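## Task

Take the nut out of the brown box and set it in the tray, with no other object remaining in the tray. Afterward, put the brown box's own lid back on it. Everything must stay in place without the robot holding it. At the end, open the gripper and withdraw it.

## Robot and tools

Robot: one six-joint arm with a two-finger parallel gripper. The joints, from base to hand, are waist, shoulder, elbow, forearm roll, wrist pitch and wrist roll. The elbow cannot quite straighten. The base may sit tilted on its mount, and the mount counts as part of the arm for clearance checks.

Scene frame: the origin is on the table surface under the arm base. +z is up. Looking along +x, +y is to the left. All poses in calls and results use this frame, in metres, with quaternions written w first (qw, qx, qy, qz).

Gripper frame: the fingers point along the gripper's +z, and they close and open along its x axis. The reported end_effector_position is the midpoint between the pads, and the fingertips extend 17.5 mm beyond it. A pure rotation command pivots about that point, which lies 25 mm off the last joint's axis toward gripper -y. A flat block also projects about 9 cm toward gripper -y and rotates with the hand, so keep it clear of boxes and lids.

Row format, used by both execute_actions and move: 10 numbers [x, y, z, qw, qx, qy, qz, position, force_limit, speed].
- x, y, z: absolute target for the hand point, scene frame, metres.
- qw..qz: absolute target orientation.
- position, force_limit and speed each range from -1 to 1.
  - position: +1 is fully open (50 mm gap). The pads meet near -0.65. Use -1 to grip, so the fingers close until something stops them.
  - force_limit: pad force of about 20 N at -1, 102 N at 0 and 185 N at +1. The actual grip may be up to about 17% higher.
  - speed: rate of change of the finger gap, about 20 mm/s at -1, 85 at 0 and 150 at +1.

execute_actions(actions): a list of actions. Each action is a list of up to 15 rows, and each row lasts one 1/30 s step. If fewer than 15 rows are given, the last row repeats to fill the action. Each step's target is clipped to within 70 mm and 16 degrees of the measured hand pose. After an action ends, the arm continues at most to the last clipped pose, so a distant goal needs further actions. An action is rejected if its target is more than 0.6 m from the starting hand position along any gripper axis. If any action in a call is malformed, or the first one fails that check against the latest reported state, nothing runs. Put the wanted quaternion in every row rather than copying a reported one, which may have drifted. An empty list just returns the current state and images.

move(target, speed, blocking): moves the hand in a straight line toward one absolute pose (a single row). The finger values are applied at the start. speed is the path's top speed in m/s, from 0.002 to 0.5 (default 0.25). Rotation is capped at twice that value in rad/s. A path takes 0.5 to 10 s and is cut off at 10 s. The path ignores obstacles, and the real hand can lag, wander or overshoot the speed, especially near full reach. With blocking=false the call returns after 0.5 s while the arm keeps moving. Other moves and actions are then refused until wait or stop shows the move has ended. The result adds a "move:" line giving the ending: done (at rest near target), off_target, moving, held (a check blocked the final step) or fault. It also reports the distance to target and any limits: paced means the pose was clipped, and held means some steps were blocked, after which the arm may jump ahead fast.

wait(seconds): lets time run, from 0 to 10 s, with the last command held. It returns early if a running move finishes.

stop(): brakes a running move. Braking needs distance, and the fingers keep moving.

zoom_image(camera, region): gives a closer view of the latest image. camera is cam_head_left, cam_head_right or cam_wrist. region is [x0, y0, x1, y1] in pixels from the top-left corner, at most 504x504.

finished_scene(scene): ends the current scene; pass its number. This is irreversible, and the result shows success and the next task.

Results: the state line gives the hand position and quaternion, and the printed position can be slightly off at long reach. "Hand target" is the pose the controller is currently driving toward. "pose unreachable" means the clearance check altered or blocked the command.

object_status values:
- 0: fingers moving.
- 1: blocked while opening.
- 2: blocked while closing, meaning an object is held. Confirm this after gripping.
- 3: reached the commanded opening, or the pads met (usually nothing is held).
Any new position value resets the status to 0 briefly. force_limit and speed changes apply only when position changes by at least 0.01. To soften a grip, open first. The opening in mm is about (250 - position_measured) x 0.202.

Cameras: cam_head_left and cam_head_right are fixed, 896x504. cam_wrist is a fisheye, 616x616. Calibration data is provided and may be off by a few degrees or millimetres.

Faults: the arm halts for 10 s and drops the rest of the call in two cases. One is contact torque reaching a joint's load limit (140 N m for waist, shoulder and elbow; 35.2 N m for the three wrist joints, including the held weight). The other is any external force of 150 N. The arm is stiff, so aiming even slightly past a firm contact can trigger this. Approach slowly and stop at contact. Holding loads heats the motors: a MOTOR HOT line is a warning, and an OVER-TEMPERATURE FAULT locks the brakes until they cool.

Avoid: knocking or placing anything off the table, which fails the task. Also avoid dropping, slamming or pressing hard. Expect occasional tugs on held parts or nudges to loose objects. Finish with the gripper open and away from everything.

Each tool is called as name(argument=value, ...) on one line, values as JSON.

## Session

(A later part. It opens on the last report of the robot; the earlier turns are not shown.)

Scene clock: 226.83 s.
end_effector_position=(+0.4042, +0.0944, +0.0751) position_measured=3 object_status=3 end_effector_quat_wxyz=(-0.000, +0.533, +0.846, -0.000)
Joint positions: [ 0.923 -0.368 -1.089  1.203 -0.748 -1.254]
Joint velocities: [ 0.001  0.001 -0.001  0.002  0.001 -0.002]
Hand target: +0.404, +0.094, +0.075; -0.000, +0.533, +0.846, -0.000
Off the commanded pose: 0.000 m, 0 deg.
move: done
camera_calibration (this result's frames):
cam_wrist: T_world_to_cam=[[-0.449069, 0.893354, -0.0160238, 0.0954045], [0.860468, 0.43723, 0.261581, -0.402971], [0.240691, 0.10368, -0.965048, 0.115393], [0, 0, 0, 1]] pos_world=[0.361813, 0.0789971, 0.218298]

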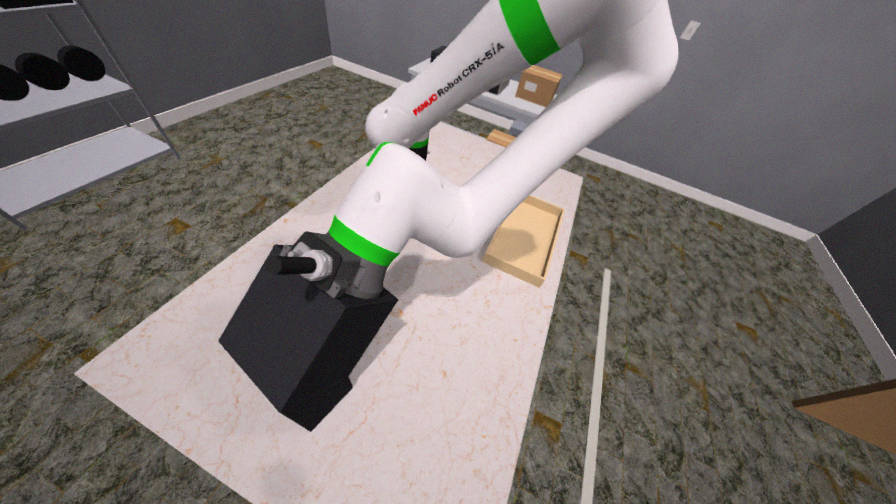

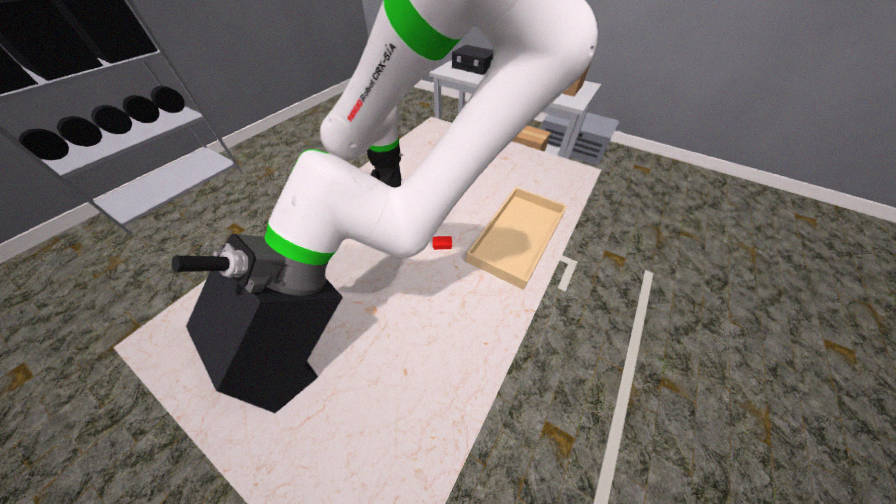

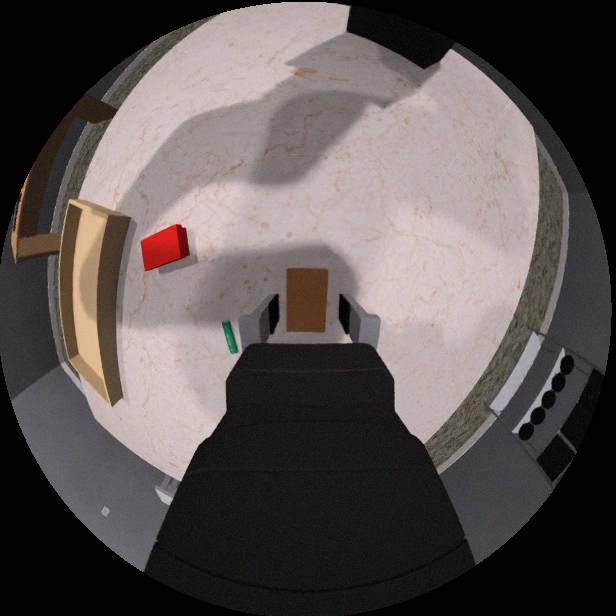

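zoom_image(camera="cam_wrist", region=[110, 200, 230, 290])

zoom_image(camera="cam_wrist", region=[230, 240, 390, 360])

Region (110, 200, 230, 290) of cam_wrist's 616x616 image, scaled by 4.200, with more detail than that image has; it fills the top 378 rows of this view, and the rest is white.

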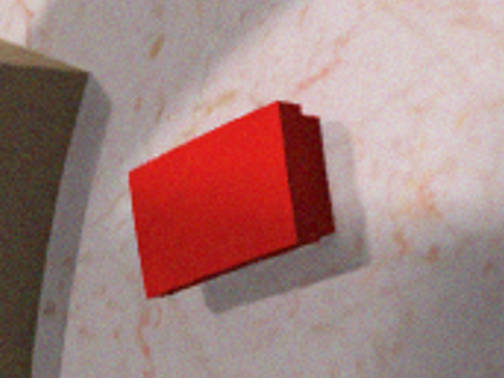

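Region (230, 240, 390, 360) of cam_wrist's 616x616 image, scaled by 3.150, with more detail than that image has; it fills the top 378 rows of this view, and the rest is white.

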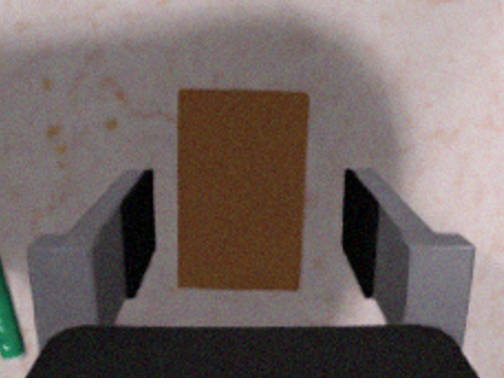

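move(target=[0.4044, 0.0945, 0.032, 0, 0.5329, 0.8462, 0, 1, 0, 0], speed=0.08)

Scene clock: 246.73 s.
end_effector_position=(+0.4042, +0.0947, +0.0322) position_measured=3 object_status=3 end_effector_quat_wxyz=(-0.000, +0.533, +0.846, +0.000)
Joint positions: [ 0.704 -0.245 -1.092  1.47  -0.568 -1.395]
Joint velocities: [-0.004  0.    -0.003  0.01   0.004 -0.007]
Hand target: +0.404, +0.095, +0.032; -0.000, +0.533, +0.846, -0.000
Off the commanded pose: 0.000 m, 0 deg.
move: done
camera_calibration (this result's frames):
cam_wrist: T_world_to_cam=[[-0.448868, 0.893456, -0.0159378, 0.0944142], [0.860545, 0.437002, 0.261708, -0.391954], [0.240789, 0.103757, -0.965016, 0.073854], [0, 0, 0, 1]] pos_world=[0.361891, 0.0792671, 0.175353]

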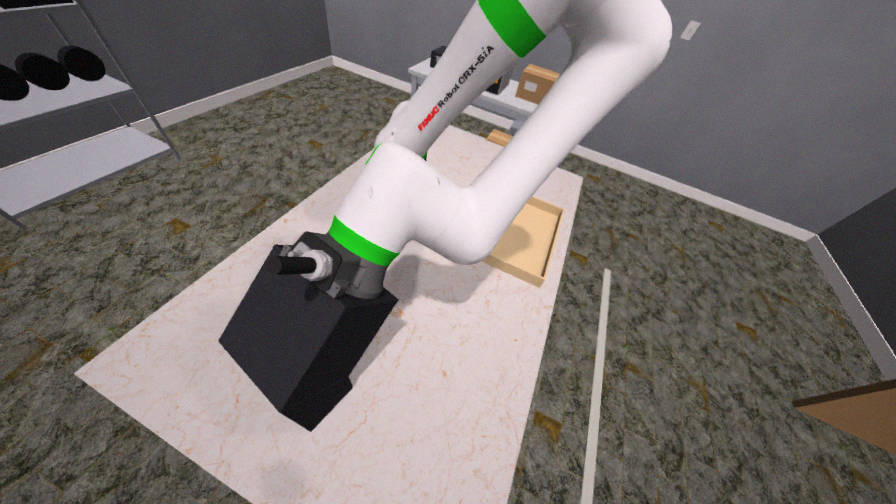

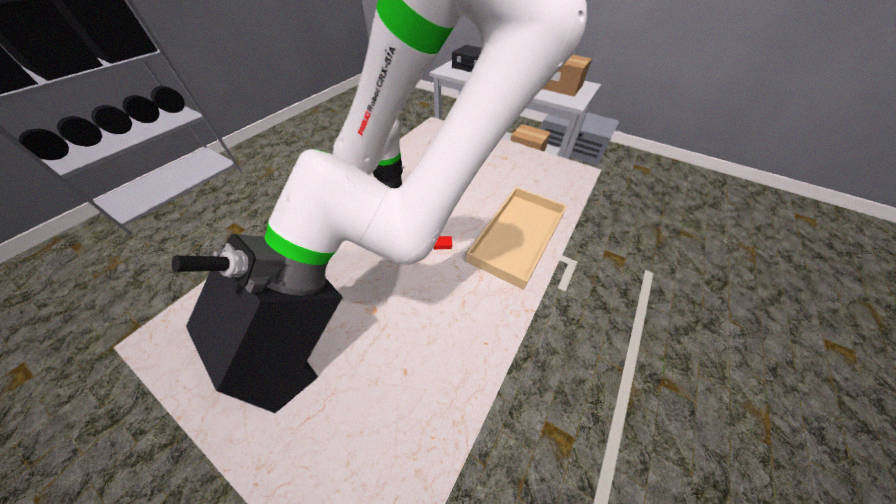

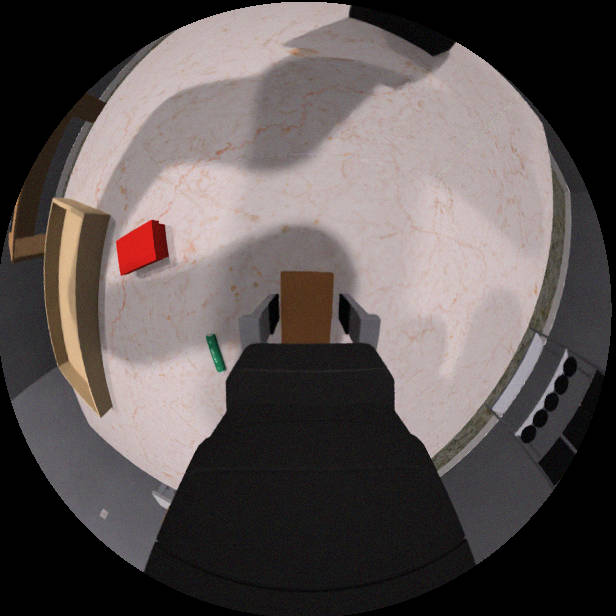

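execute_actions(actions=[[[0.4044, 0.0945, 0.032, 0, 0.5329, 0.8462, 0, -1, -0.3, 0]]])

Scene clock: 249.73 s.
end_effector_position=(+0.4043, +0.0945, +0.0320) position_measured=59 object_status=2 end_effector_quat_wxyz=(-0.000, +0.533, +0.846, -0.000)
Joint positions: [ 0.702 -0.245 -1.093  1.473 -0.567 -1.397]
Joint velocities: [-0.     0.001 -0.     0.    -0.001 -0.001]
Hand target: +0.404, +0.095, +0.032; -0.000, +0.533, +0.846, -0.000
Off the commanded pose: 0.000 m, 0 deg.
camera_calibration (this result's frames):
cam_wrist: T_world_to_cam=[[-0.449304, 0.893225, -0.0165703, 0.0948767], [0.86019, 0.437547, 0.261966, -0.391785], [0.241244, 0.103449, -0.964935, 0.07349], [0, 0, 0, 1]] pos_world=[0.361909, 0.0790756, 0.175119]

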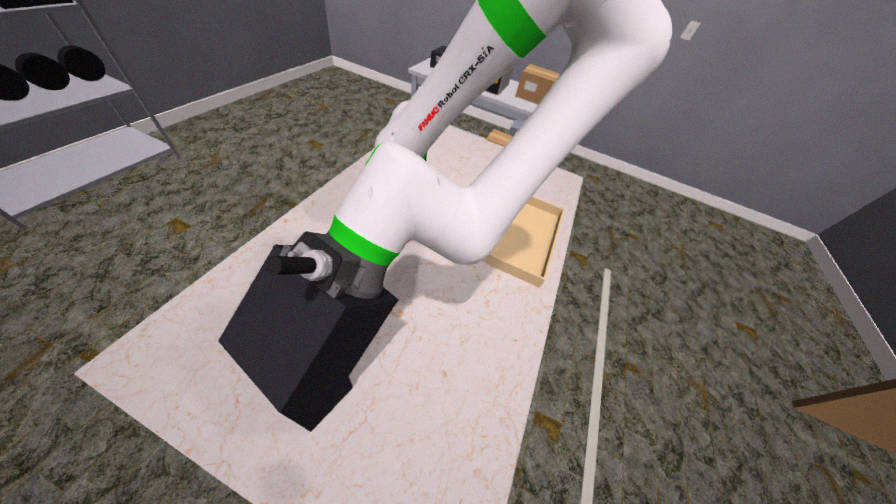

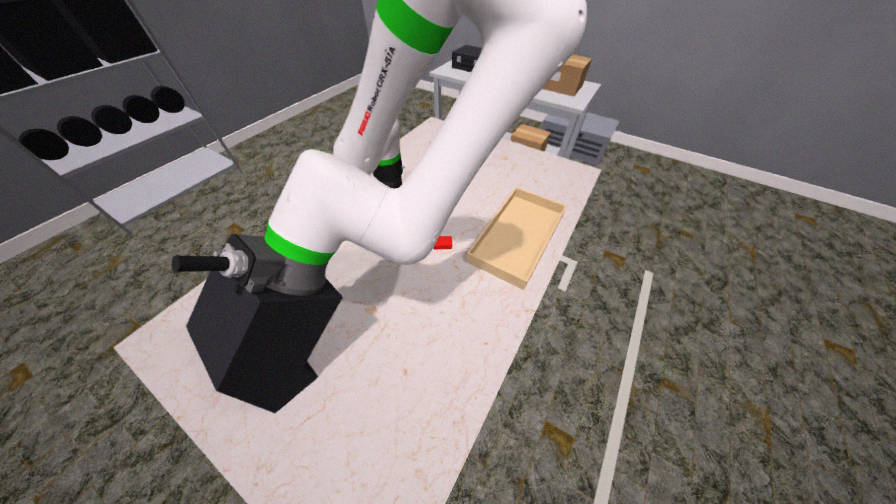

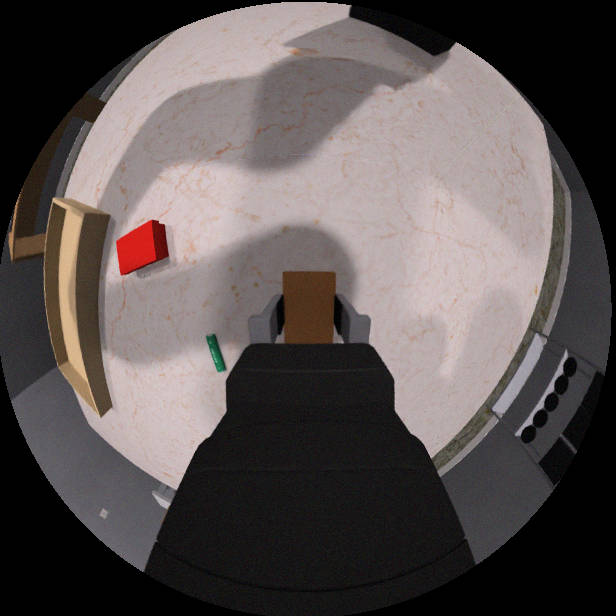

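move(target=[0.43, 0.21, 0.033, 0, 0.5329, 0.8462, 0, -1, -0.3, 0], speed=0.1)

move(target=[0.6, 0.21, 0.033, 0, 0.5329, 0.8462, 0, -1, -0.3, 0], speed=0.1)

Scene clock: 265.67 s.
end_effector_position=(+0.4300, +0.2097, +0.0331) position_measured=59 object_status=2 end_effector_quat_wxyz=(+0.000, +0.533, +0.846, -0.000)
Joint positions: [ 0.971 -0.003 -0.876  1.339 -0.737 -1.484]
Joint velocities: [ 0.001  0.001  0.    -0.     0.     0.001]
Hand target: +0.430, +0.210, +0.033; +0.000, +0.533, +0.846, -0.000
Off the commanded pose: 0.000 m, 0 deg.
move: done
camera_calibration (this result's frames):
cam_wrist: T_world_to_cam=[[-0.449507, 0.893109, -0.0173012, 0.00363098], [0.859935, 0.43789, 0.262229, -0.464541], [0.241775, 0.102996, -0.964851, 0.0563258], [0, 0, 0, 1]] pos_world=[0.387489, 0.194374, 0.176225]

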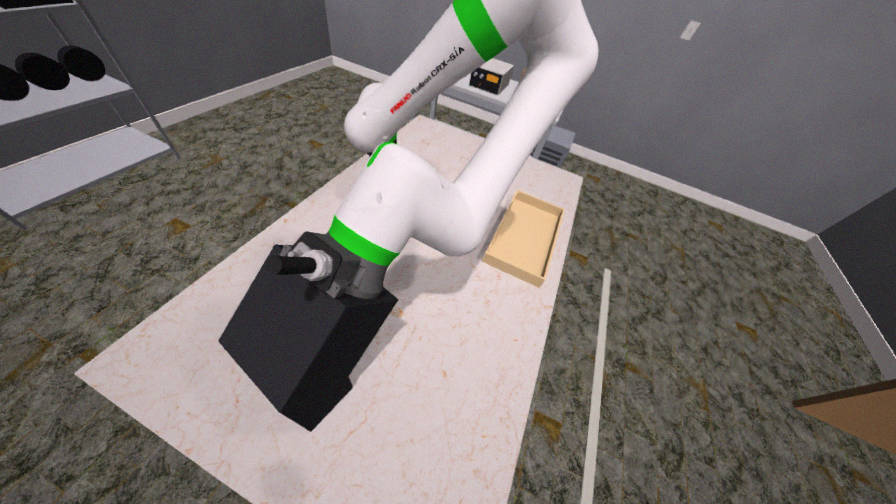

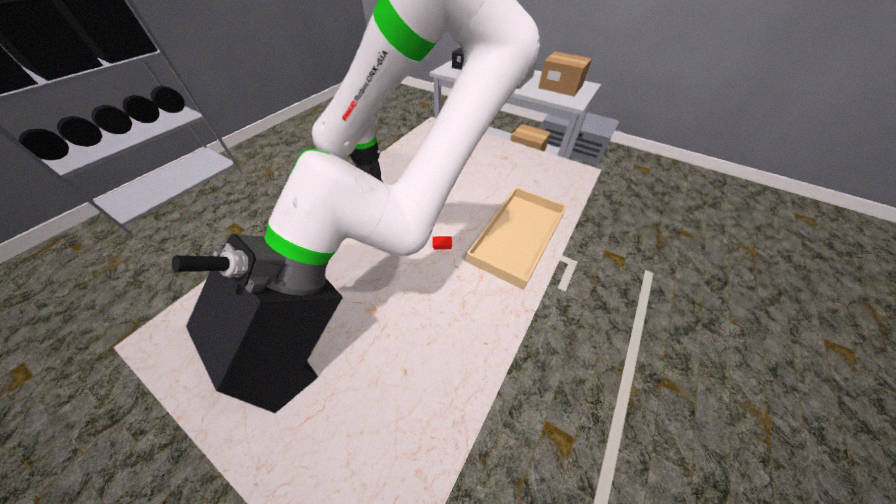

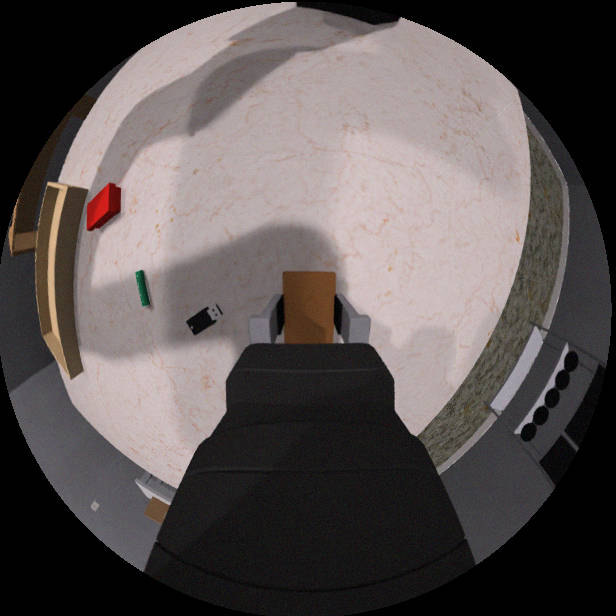

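Scene clock: 267.70 s.
end_effector_position=(+0.6002, +0.2107, +0.0328) position_measured=59 object_status=2 end_effector_quat_wxyz=(+0.000, +0.533, +0.846, +0.000)
Joint positions: [ 0.876  0.095 -0.44   1.042 -0.795 -0.991]
Joint velocities: [ 0.002  0.     0.001 -0.001  0.     0.001]
Hand target: +0.600, +0.211, +0.033; +0.000, +0.533, +0.846, +0.000
Off the commanded pose: 0.001 m, 0 deg.
move: done
camera_calibration (this result's frames):
cam_wrist: T_world_to_cam=[[-0.449162, 0.893297, -0.0165695, 0.0789556], [0.860099, 0.437341, 0.262606, -0.611252], [0.241832, 0.103701, -0.964761, 0.0145556], [0, 0, 0, 1]] pos_world=[0.557681, 0.195285, 0.17587]

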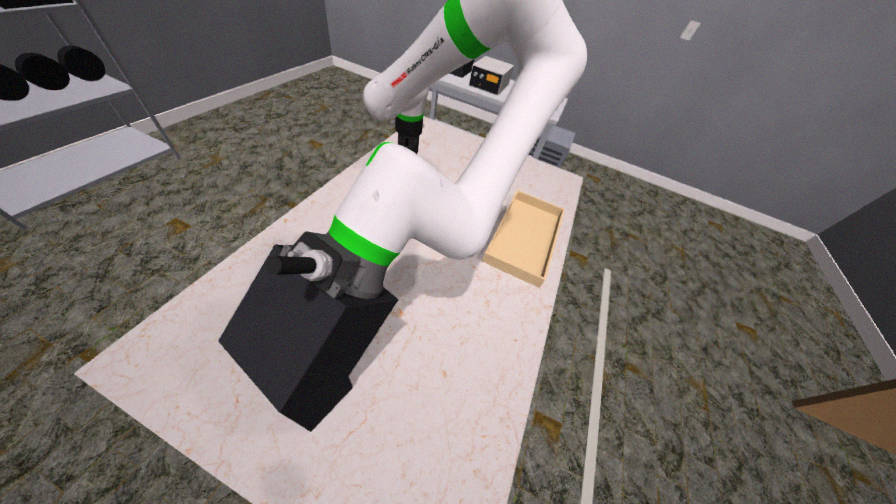

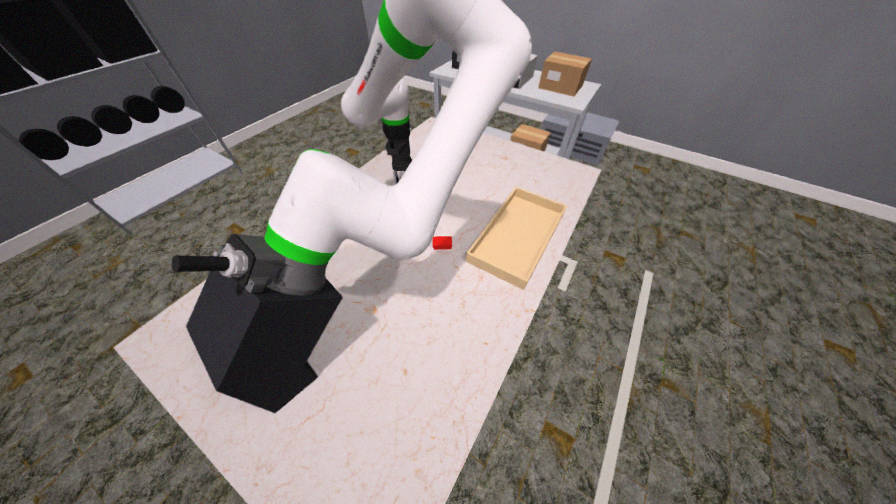

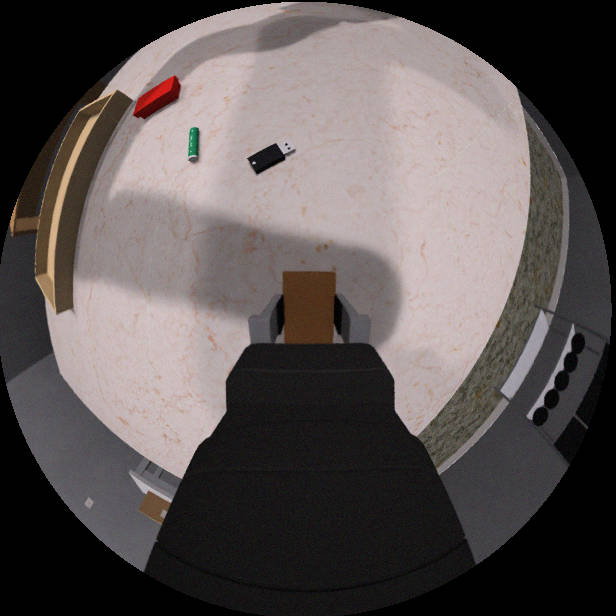

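move(target=[0.599, 0.2105, 0.09, 0, 0.5329, 0.8462, 0, -1, -0.3, 0], speed=0.06)

Scene clock: 272.57 s.
end_effector_position=(+0.5991, +0.2104, +0.0899) position_measured=59 object_status=2 end_effector_quat_wxyz=(+0.000, +0.533, +0.846, -0.000)
Joint positions: [ 0.976  0.005 -0.437  0.968 -0.919 -0.949]
Joint velocities: [ 0.001 -0.    -0.     0.    -0.001 -0.001]
Hand target: +0.599, +0.210, +0.090; +0.000, +0.533, +0.846, +0.000
Off the commanded pose: 0.000 m, 0 deg.
move: done
camera_calibration (this result's frames):
cam_wrist: T_world_to_cam=[[-0.449391, 0.893175, -0.0168884, 0.079893], [0.860049, 0.437682, 0.262204, -0.625218], [0.241586, 0.103307, -0.964865, 0.0702244], [0, 0, 0, 1]] pos_world=[0.556656, 0.195034, 0.233041]

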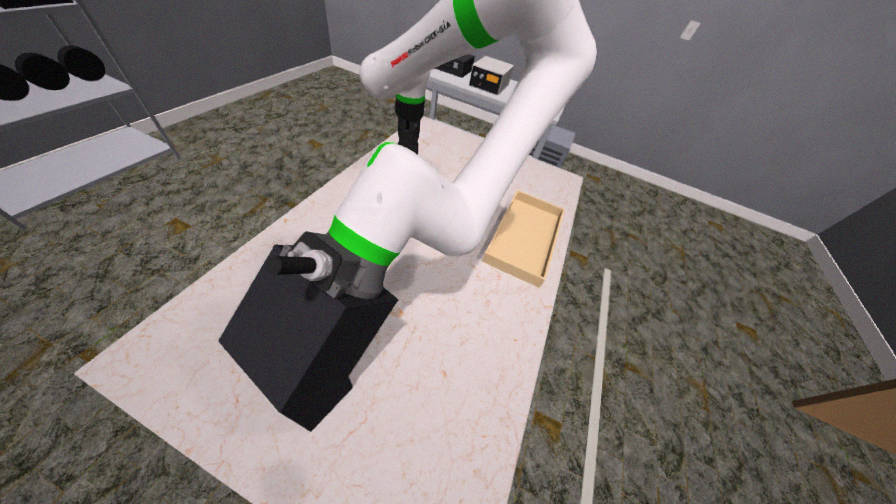

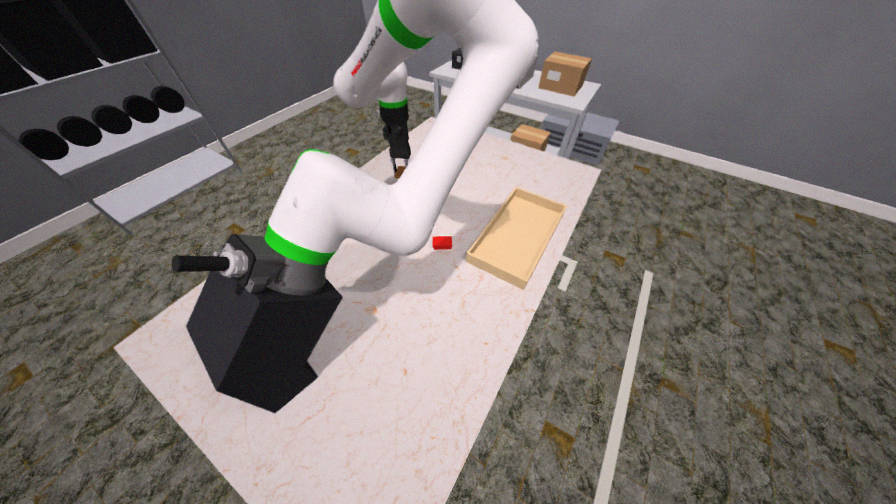

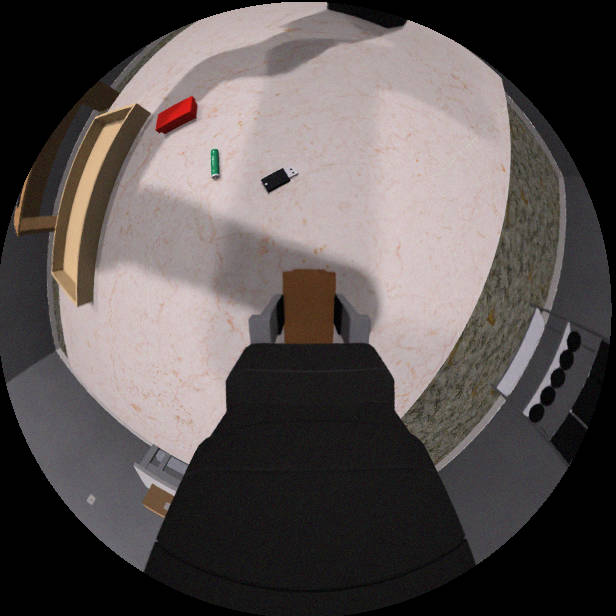

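move(target=[0.69, 0.254, 0.06, 0, 0.5329, 0.8462, 0, -1, -0.3, 0], speed=0.15)

Scene clock: 277.40 s.
end_effector_position=(+0.6900, +0.2543, +0.0600) position_measured=59 object_status=2 end_effector_quat_wxyz=(+0.000, +0.533, +0.846, +0.000)
Joint positions: [ 0.922  0.226 -0.09   0.891 -0.955 -0.786]
Joint velocities: [ 0.     0.001  0.001 -0.001 -0.     0.001]
Hand target: +0.690, +0.254, +0.060; +0.000, +0.533, +0.846, +0.000
Off the commanded pose: 0.000 m, 0 deg.
move: done
camera_calibration (this result's frames):
cam_wrist: T_world_to_cam=[[-0.449189, 0.893283, -0.0166021, 0.0808232], [0.86019, 0.437421, 0.262175, -0.714767], [0.241459, 0.103485, -0.964877, 0.0149223], [0, 0, 0, 1]] pos_world=[0.647537, 0.238912, 0.203134]

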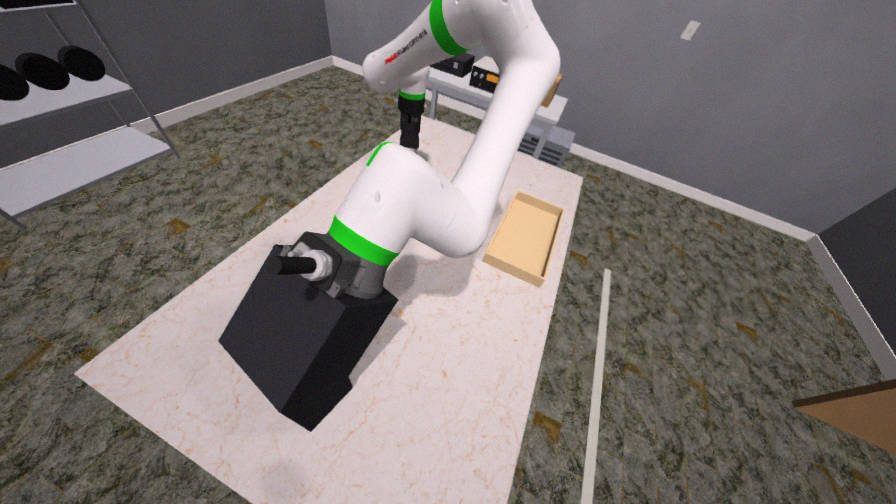

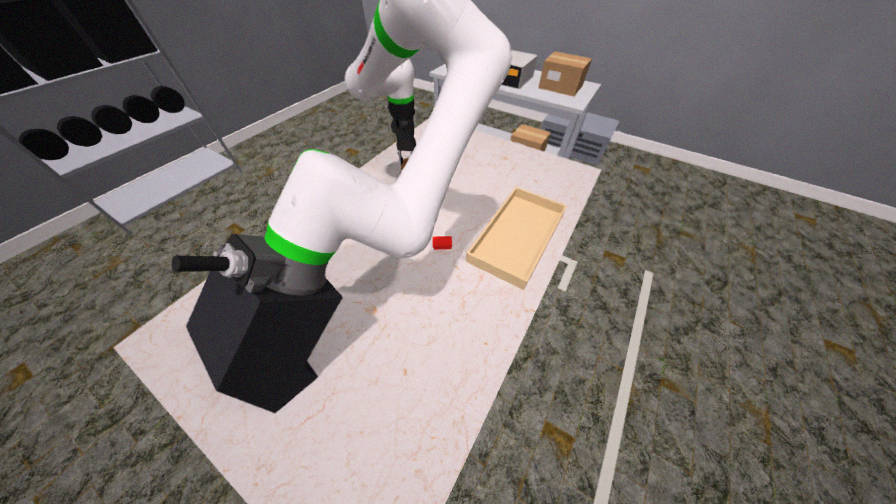

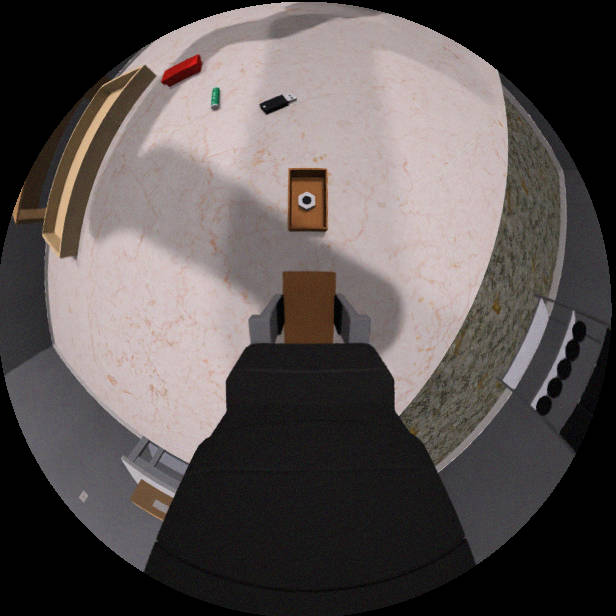

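The box is open and the nut is visible. Now I'll set the lid down on the table.

move(target=[0.69, 0.254, 0.023, 0, 0.5329, 0.8462, 0, -1, -0.3, 0], speed=0.06)

zoom_image(camera="cam_wrist", region=[230, 130, 390, 350])

Scene clock: 281.20 s.
end_effector_position=(+0.6899, +0.2540, +0.0230) position_measured=59 object_status=2 end_effector_quat_wxyz=(-0.000, +0.533, +0.846, +0.000)
Joint positions: [ 0.874  0.277 -0.087  0.914 -0.89  -0.799]
Joint velocities: [ 0.001  0.001 -0.    -0.    -0.    -0.   ]
Hand target: +0.690, +0.254, +0.023; -0.000, +0.533, +0.846, +0.000
Off the commanded pose: 0.000 m, 0 deg.
move: done
camera_calibration (this result's frames):
cam_wrist: T_world_to_cam=[[-0.449186, 0.893287, -0.0164374, 0.0804334], [0.860253, 0.437397, 0.26201, -0.704949], [0.24124, 0.103551, -0.964925, -0.0205693], [0, 0, 0, 1]] pos_world=[0.647526, 0.238622, 0.166178]

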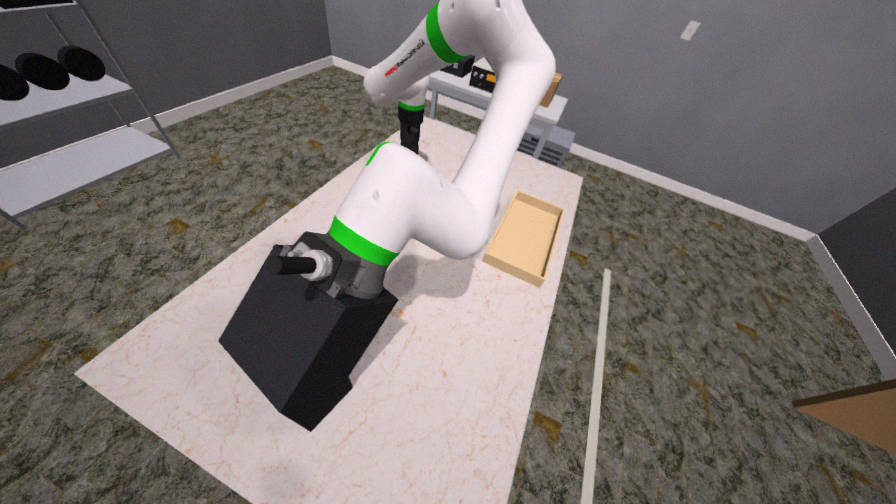

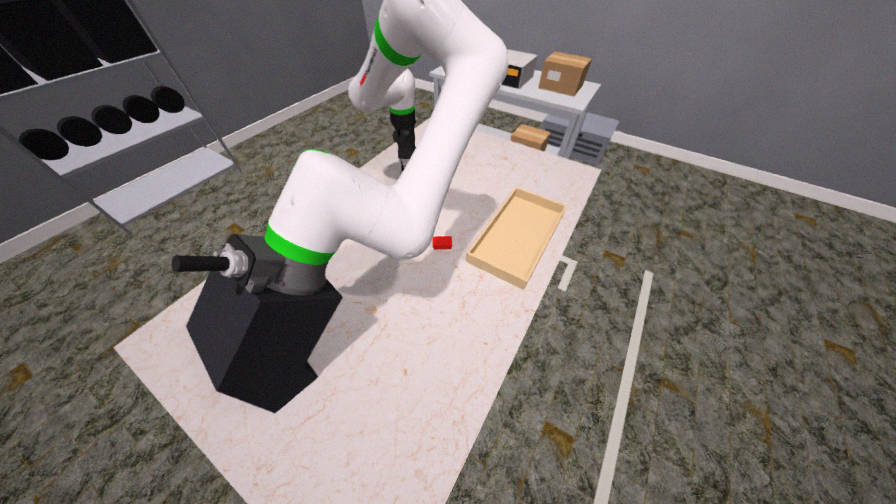

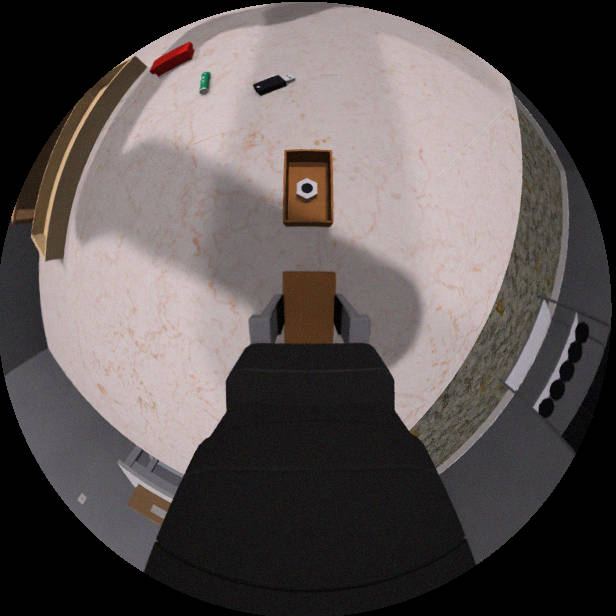

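Region (230, 130, 390, 350) of cam_wrist's 616x616 image, scaled by 2.291, with more detail than that image has; it fills the left 367 columns of this view, and the rest is white.

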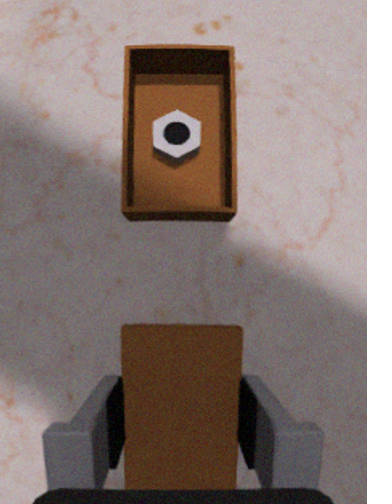

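execute_actions(actions=[[[0.69, 0.254, 0.023, 0, 0.5329, 0.8462, 0, 1, -0.3, 0]]])

Scene clock: 286.07 s.
end_effector_position=(+0.6900, +0.2540, +0.0230) position_measured=3 object_status=3 end_effector_quat_wxyz=(-0.000, +0.533, +0.846, -0.000)
Joint positions: [ 0.874  0.277 -0.087  0.914 -0.89  -0.799]
Joint velocities: [-0.    -0.001  0.    -0.     0.     0.   ]
Hand target: +0.690, +0.254, +0.023; -0.000, +0.533, +0.846, +0.000
Off the commanded pose: 0.000 m, 0 deg.
camera_calibration (this result's frames):
cam_wrist: T_world_to_cam=[[-0.449271, 0.893242, -0.0165841, 0.0805631], [0.86019, 0.437511, 0.262026, -0.704929], [0.241308, 0.103455, -0.964918, -0.0206506], [0, 0, 0, 1]] pos_world=[0.647551, 0.238589, 0.16612]

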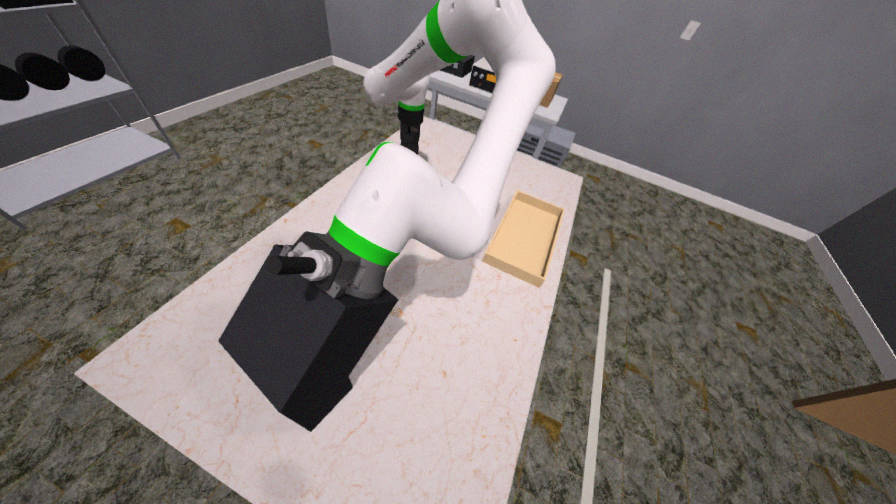

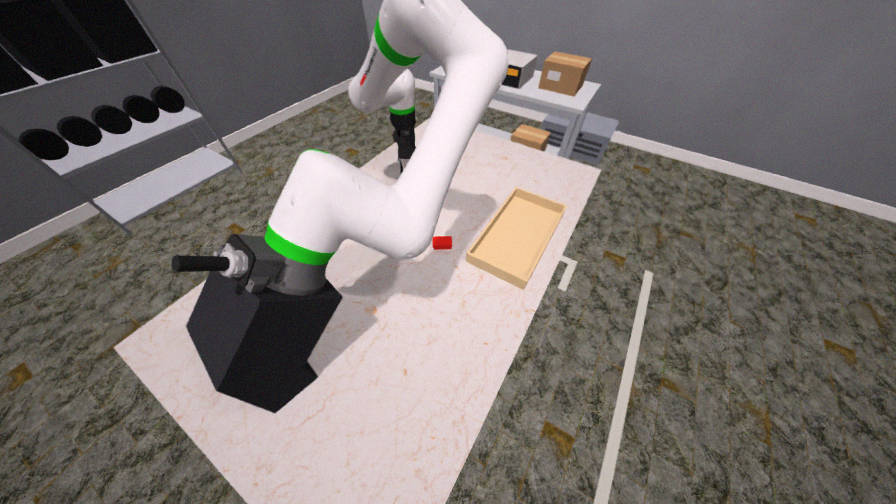

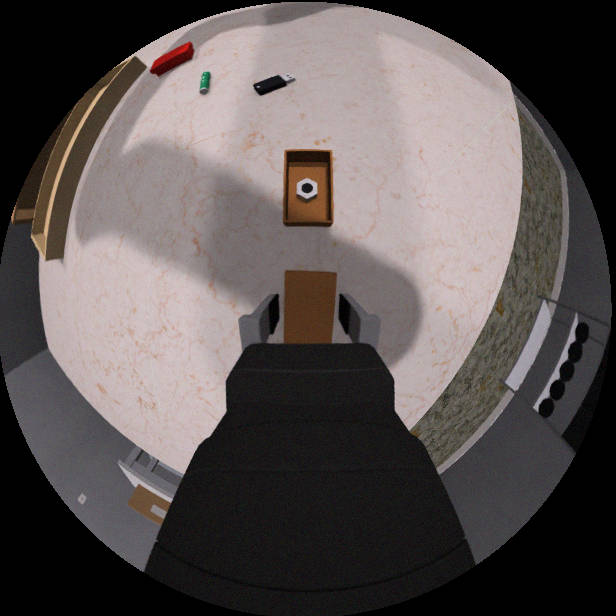

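move(target=[0.69, 0.254, 0.07, 0, 0.5329, 0.8462, 0, 1, -0.3, 0], speed=0.15)

move(target=[0.6, 0.209, 0.075, 0, 0.9751, 0.2215, 0, 0.27, -0.3, 0], speed=0.2)

Scene clock: 295.73 s.
end_effector_position=(+0.6900, +0.2539, +0.0699) position_measured=3 object_status=3 end_effector_quat_wxyz=(+0.000, +0.533, +0.846, -0.000)
Joint positions: [ 0.934  0.213 -0.09   0.885 -0.973 -0.782]
Joint velocities: [ 0.001  0.    -0.    -0.001 -0.001 -0.001]
Hand target: +0.690, +0.254, +0.070; +0.000, +0.533, +0.846, -0.000
Off the commanded pose: 0.000 m, 0 deg.
move: done
camera_calibration (this result's frames):
cam_wrist: T_world_to_cam=[[-0.449457, 0.893144, -0.0167874, 0.0815645], [0.860089, 0.437747, 0.261962, -0.71716], [0.241319, 0.103302, -0.964932, 0.0246477], [0, 0, 0, 1]] pos_world=[0.647534, 0.23854, 0.213021]

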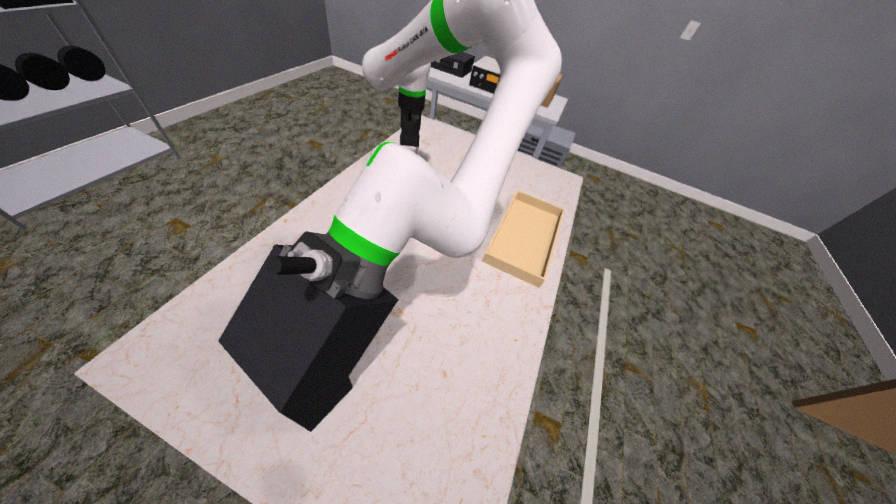

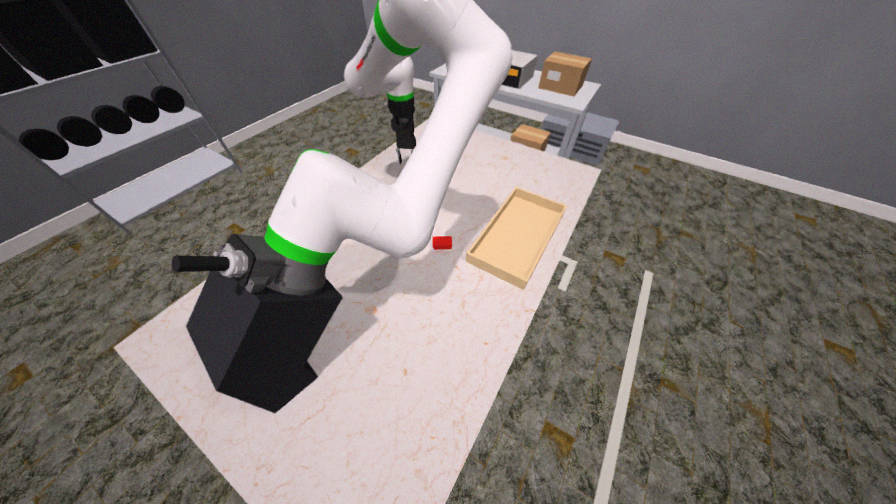

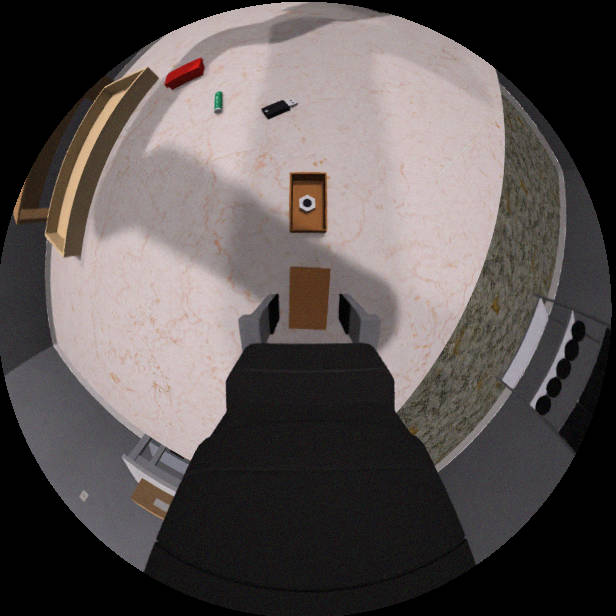

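Scene clock: 300.03 s.
end_effector_position=(+0.5999, +0.2087, +0.0750) position_measured=112 object_status=3 end_effector_quat_wxyz=(-0.000, +0.975, +0.221, -0.000)
Joint positions: [ 0.908 -0.044 -0.517  0.99  -0.852 -2.509]
Joint velocities: [ 0.001  0.001 -0.     0.    -0.001  0.   ]
Hand target: +0.600, +0.209, +0.075; -0.000, +0.975, +0.221, -0.000
Off the commanded pose: 0.000 m, 0 deg.
move: done
camera_calibration (this result's frames):
cam_wrist: T_world_to_cam=[[0.893297, 0.449152, -0.0168478, -0.631265], [0.437477, -0.860255, 0.261868, -0.0968155], [0.103125, -0.241296, -0.964957, 0.210806], [0, 0, 0, 1]] pos_world=[0.584522, 0.251114, 0.218136]

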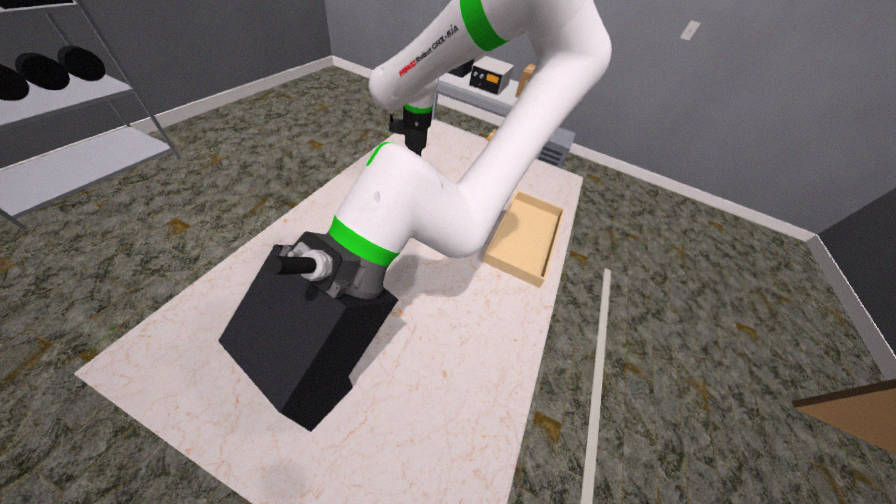

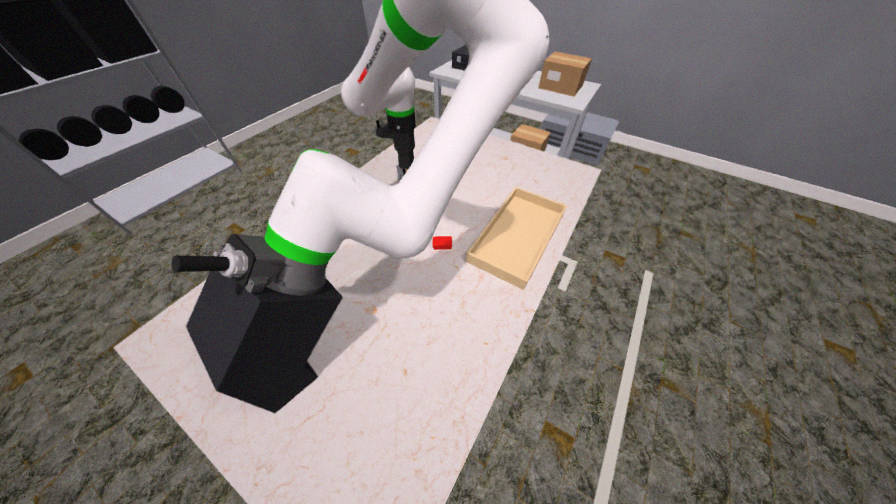

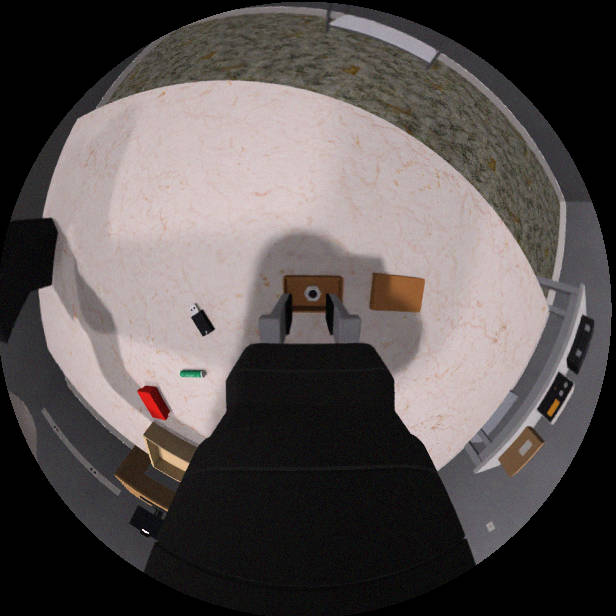

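zoom_image(camera="cam_wrist", region=[240, 240, 440, 360])

Region (240, 240, 440, 360) of cam_wrist's 616x616 image, scaled by 2.520, with more detail than that image has; it fills the top 302 rows of this view, and the rest is white.

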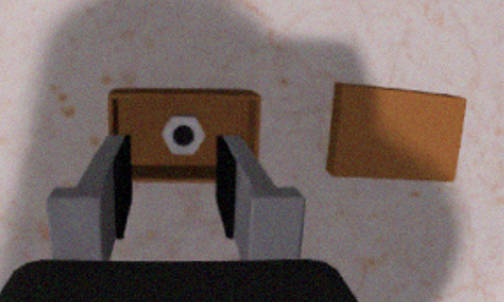

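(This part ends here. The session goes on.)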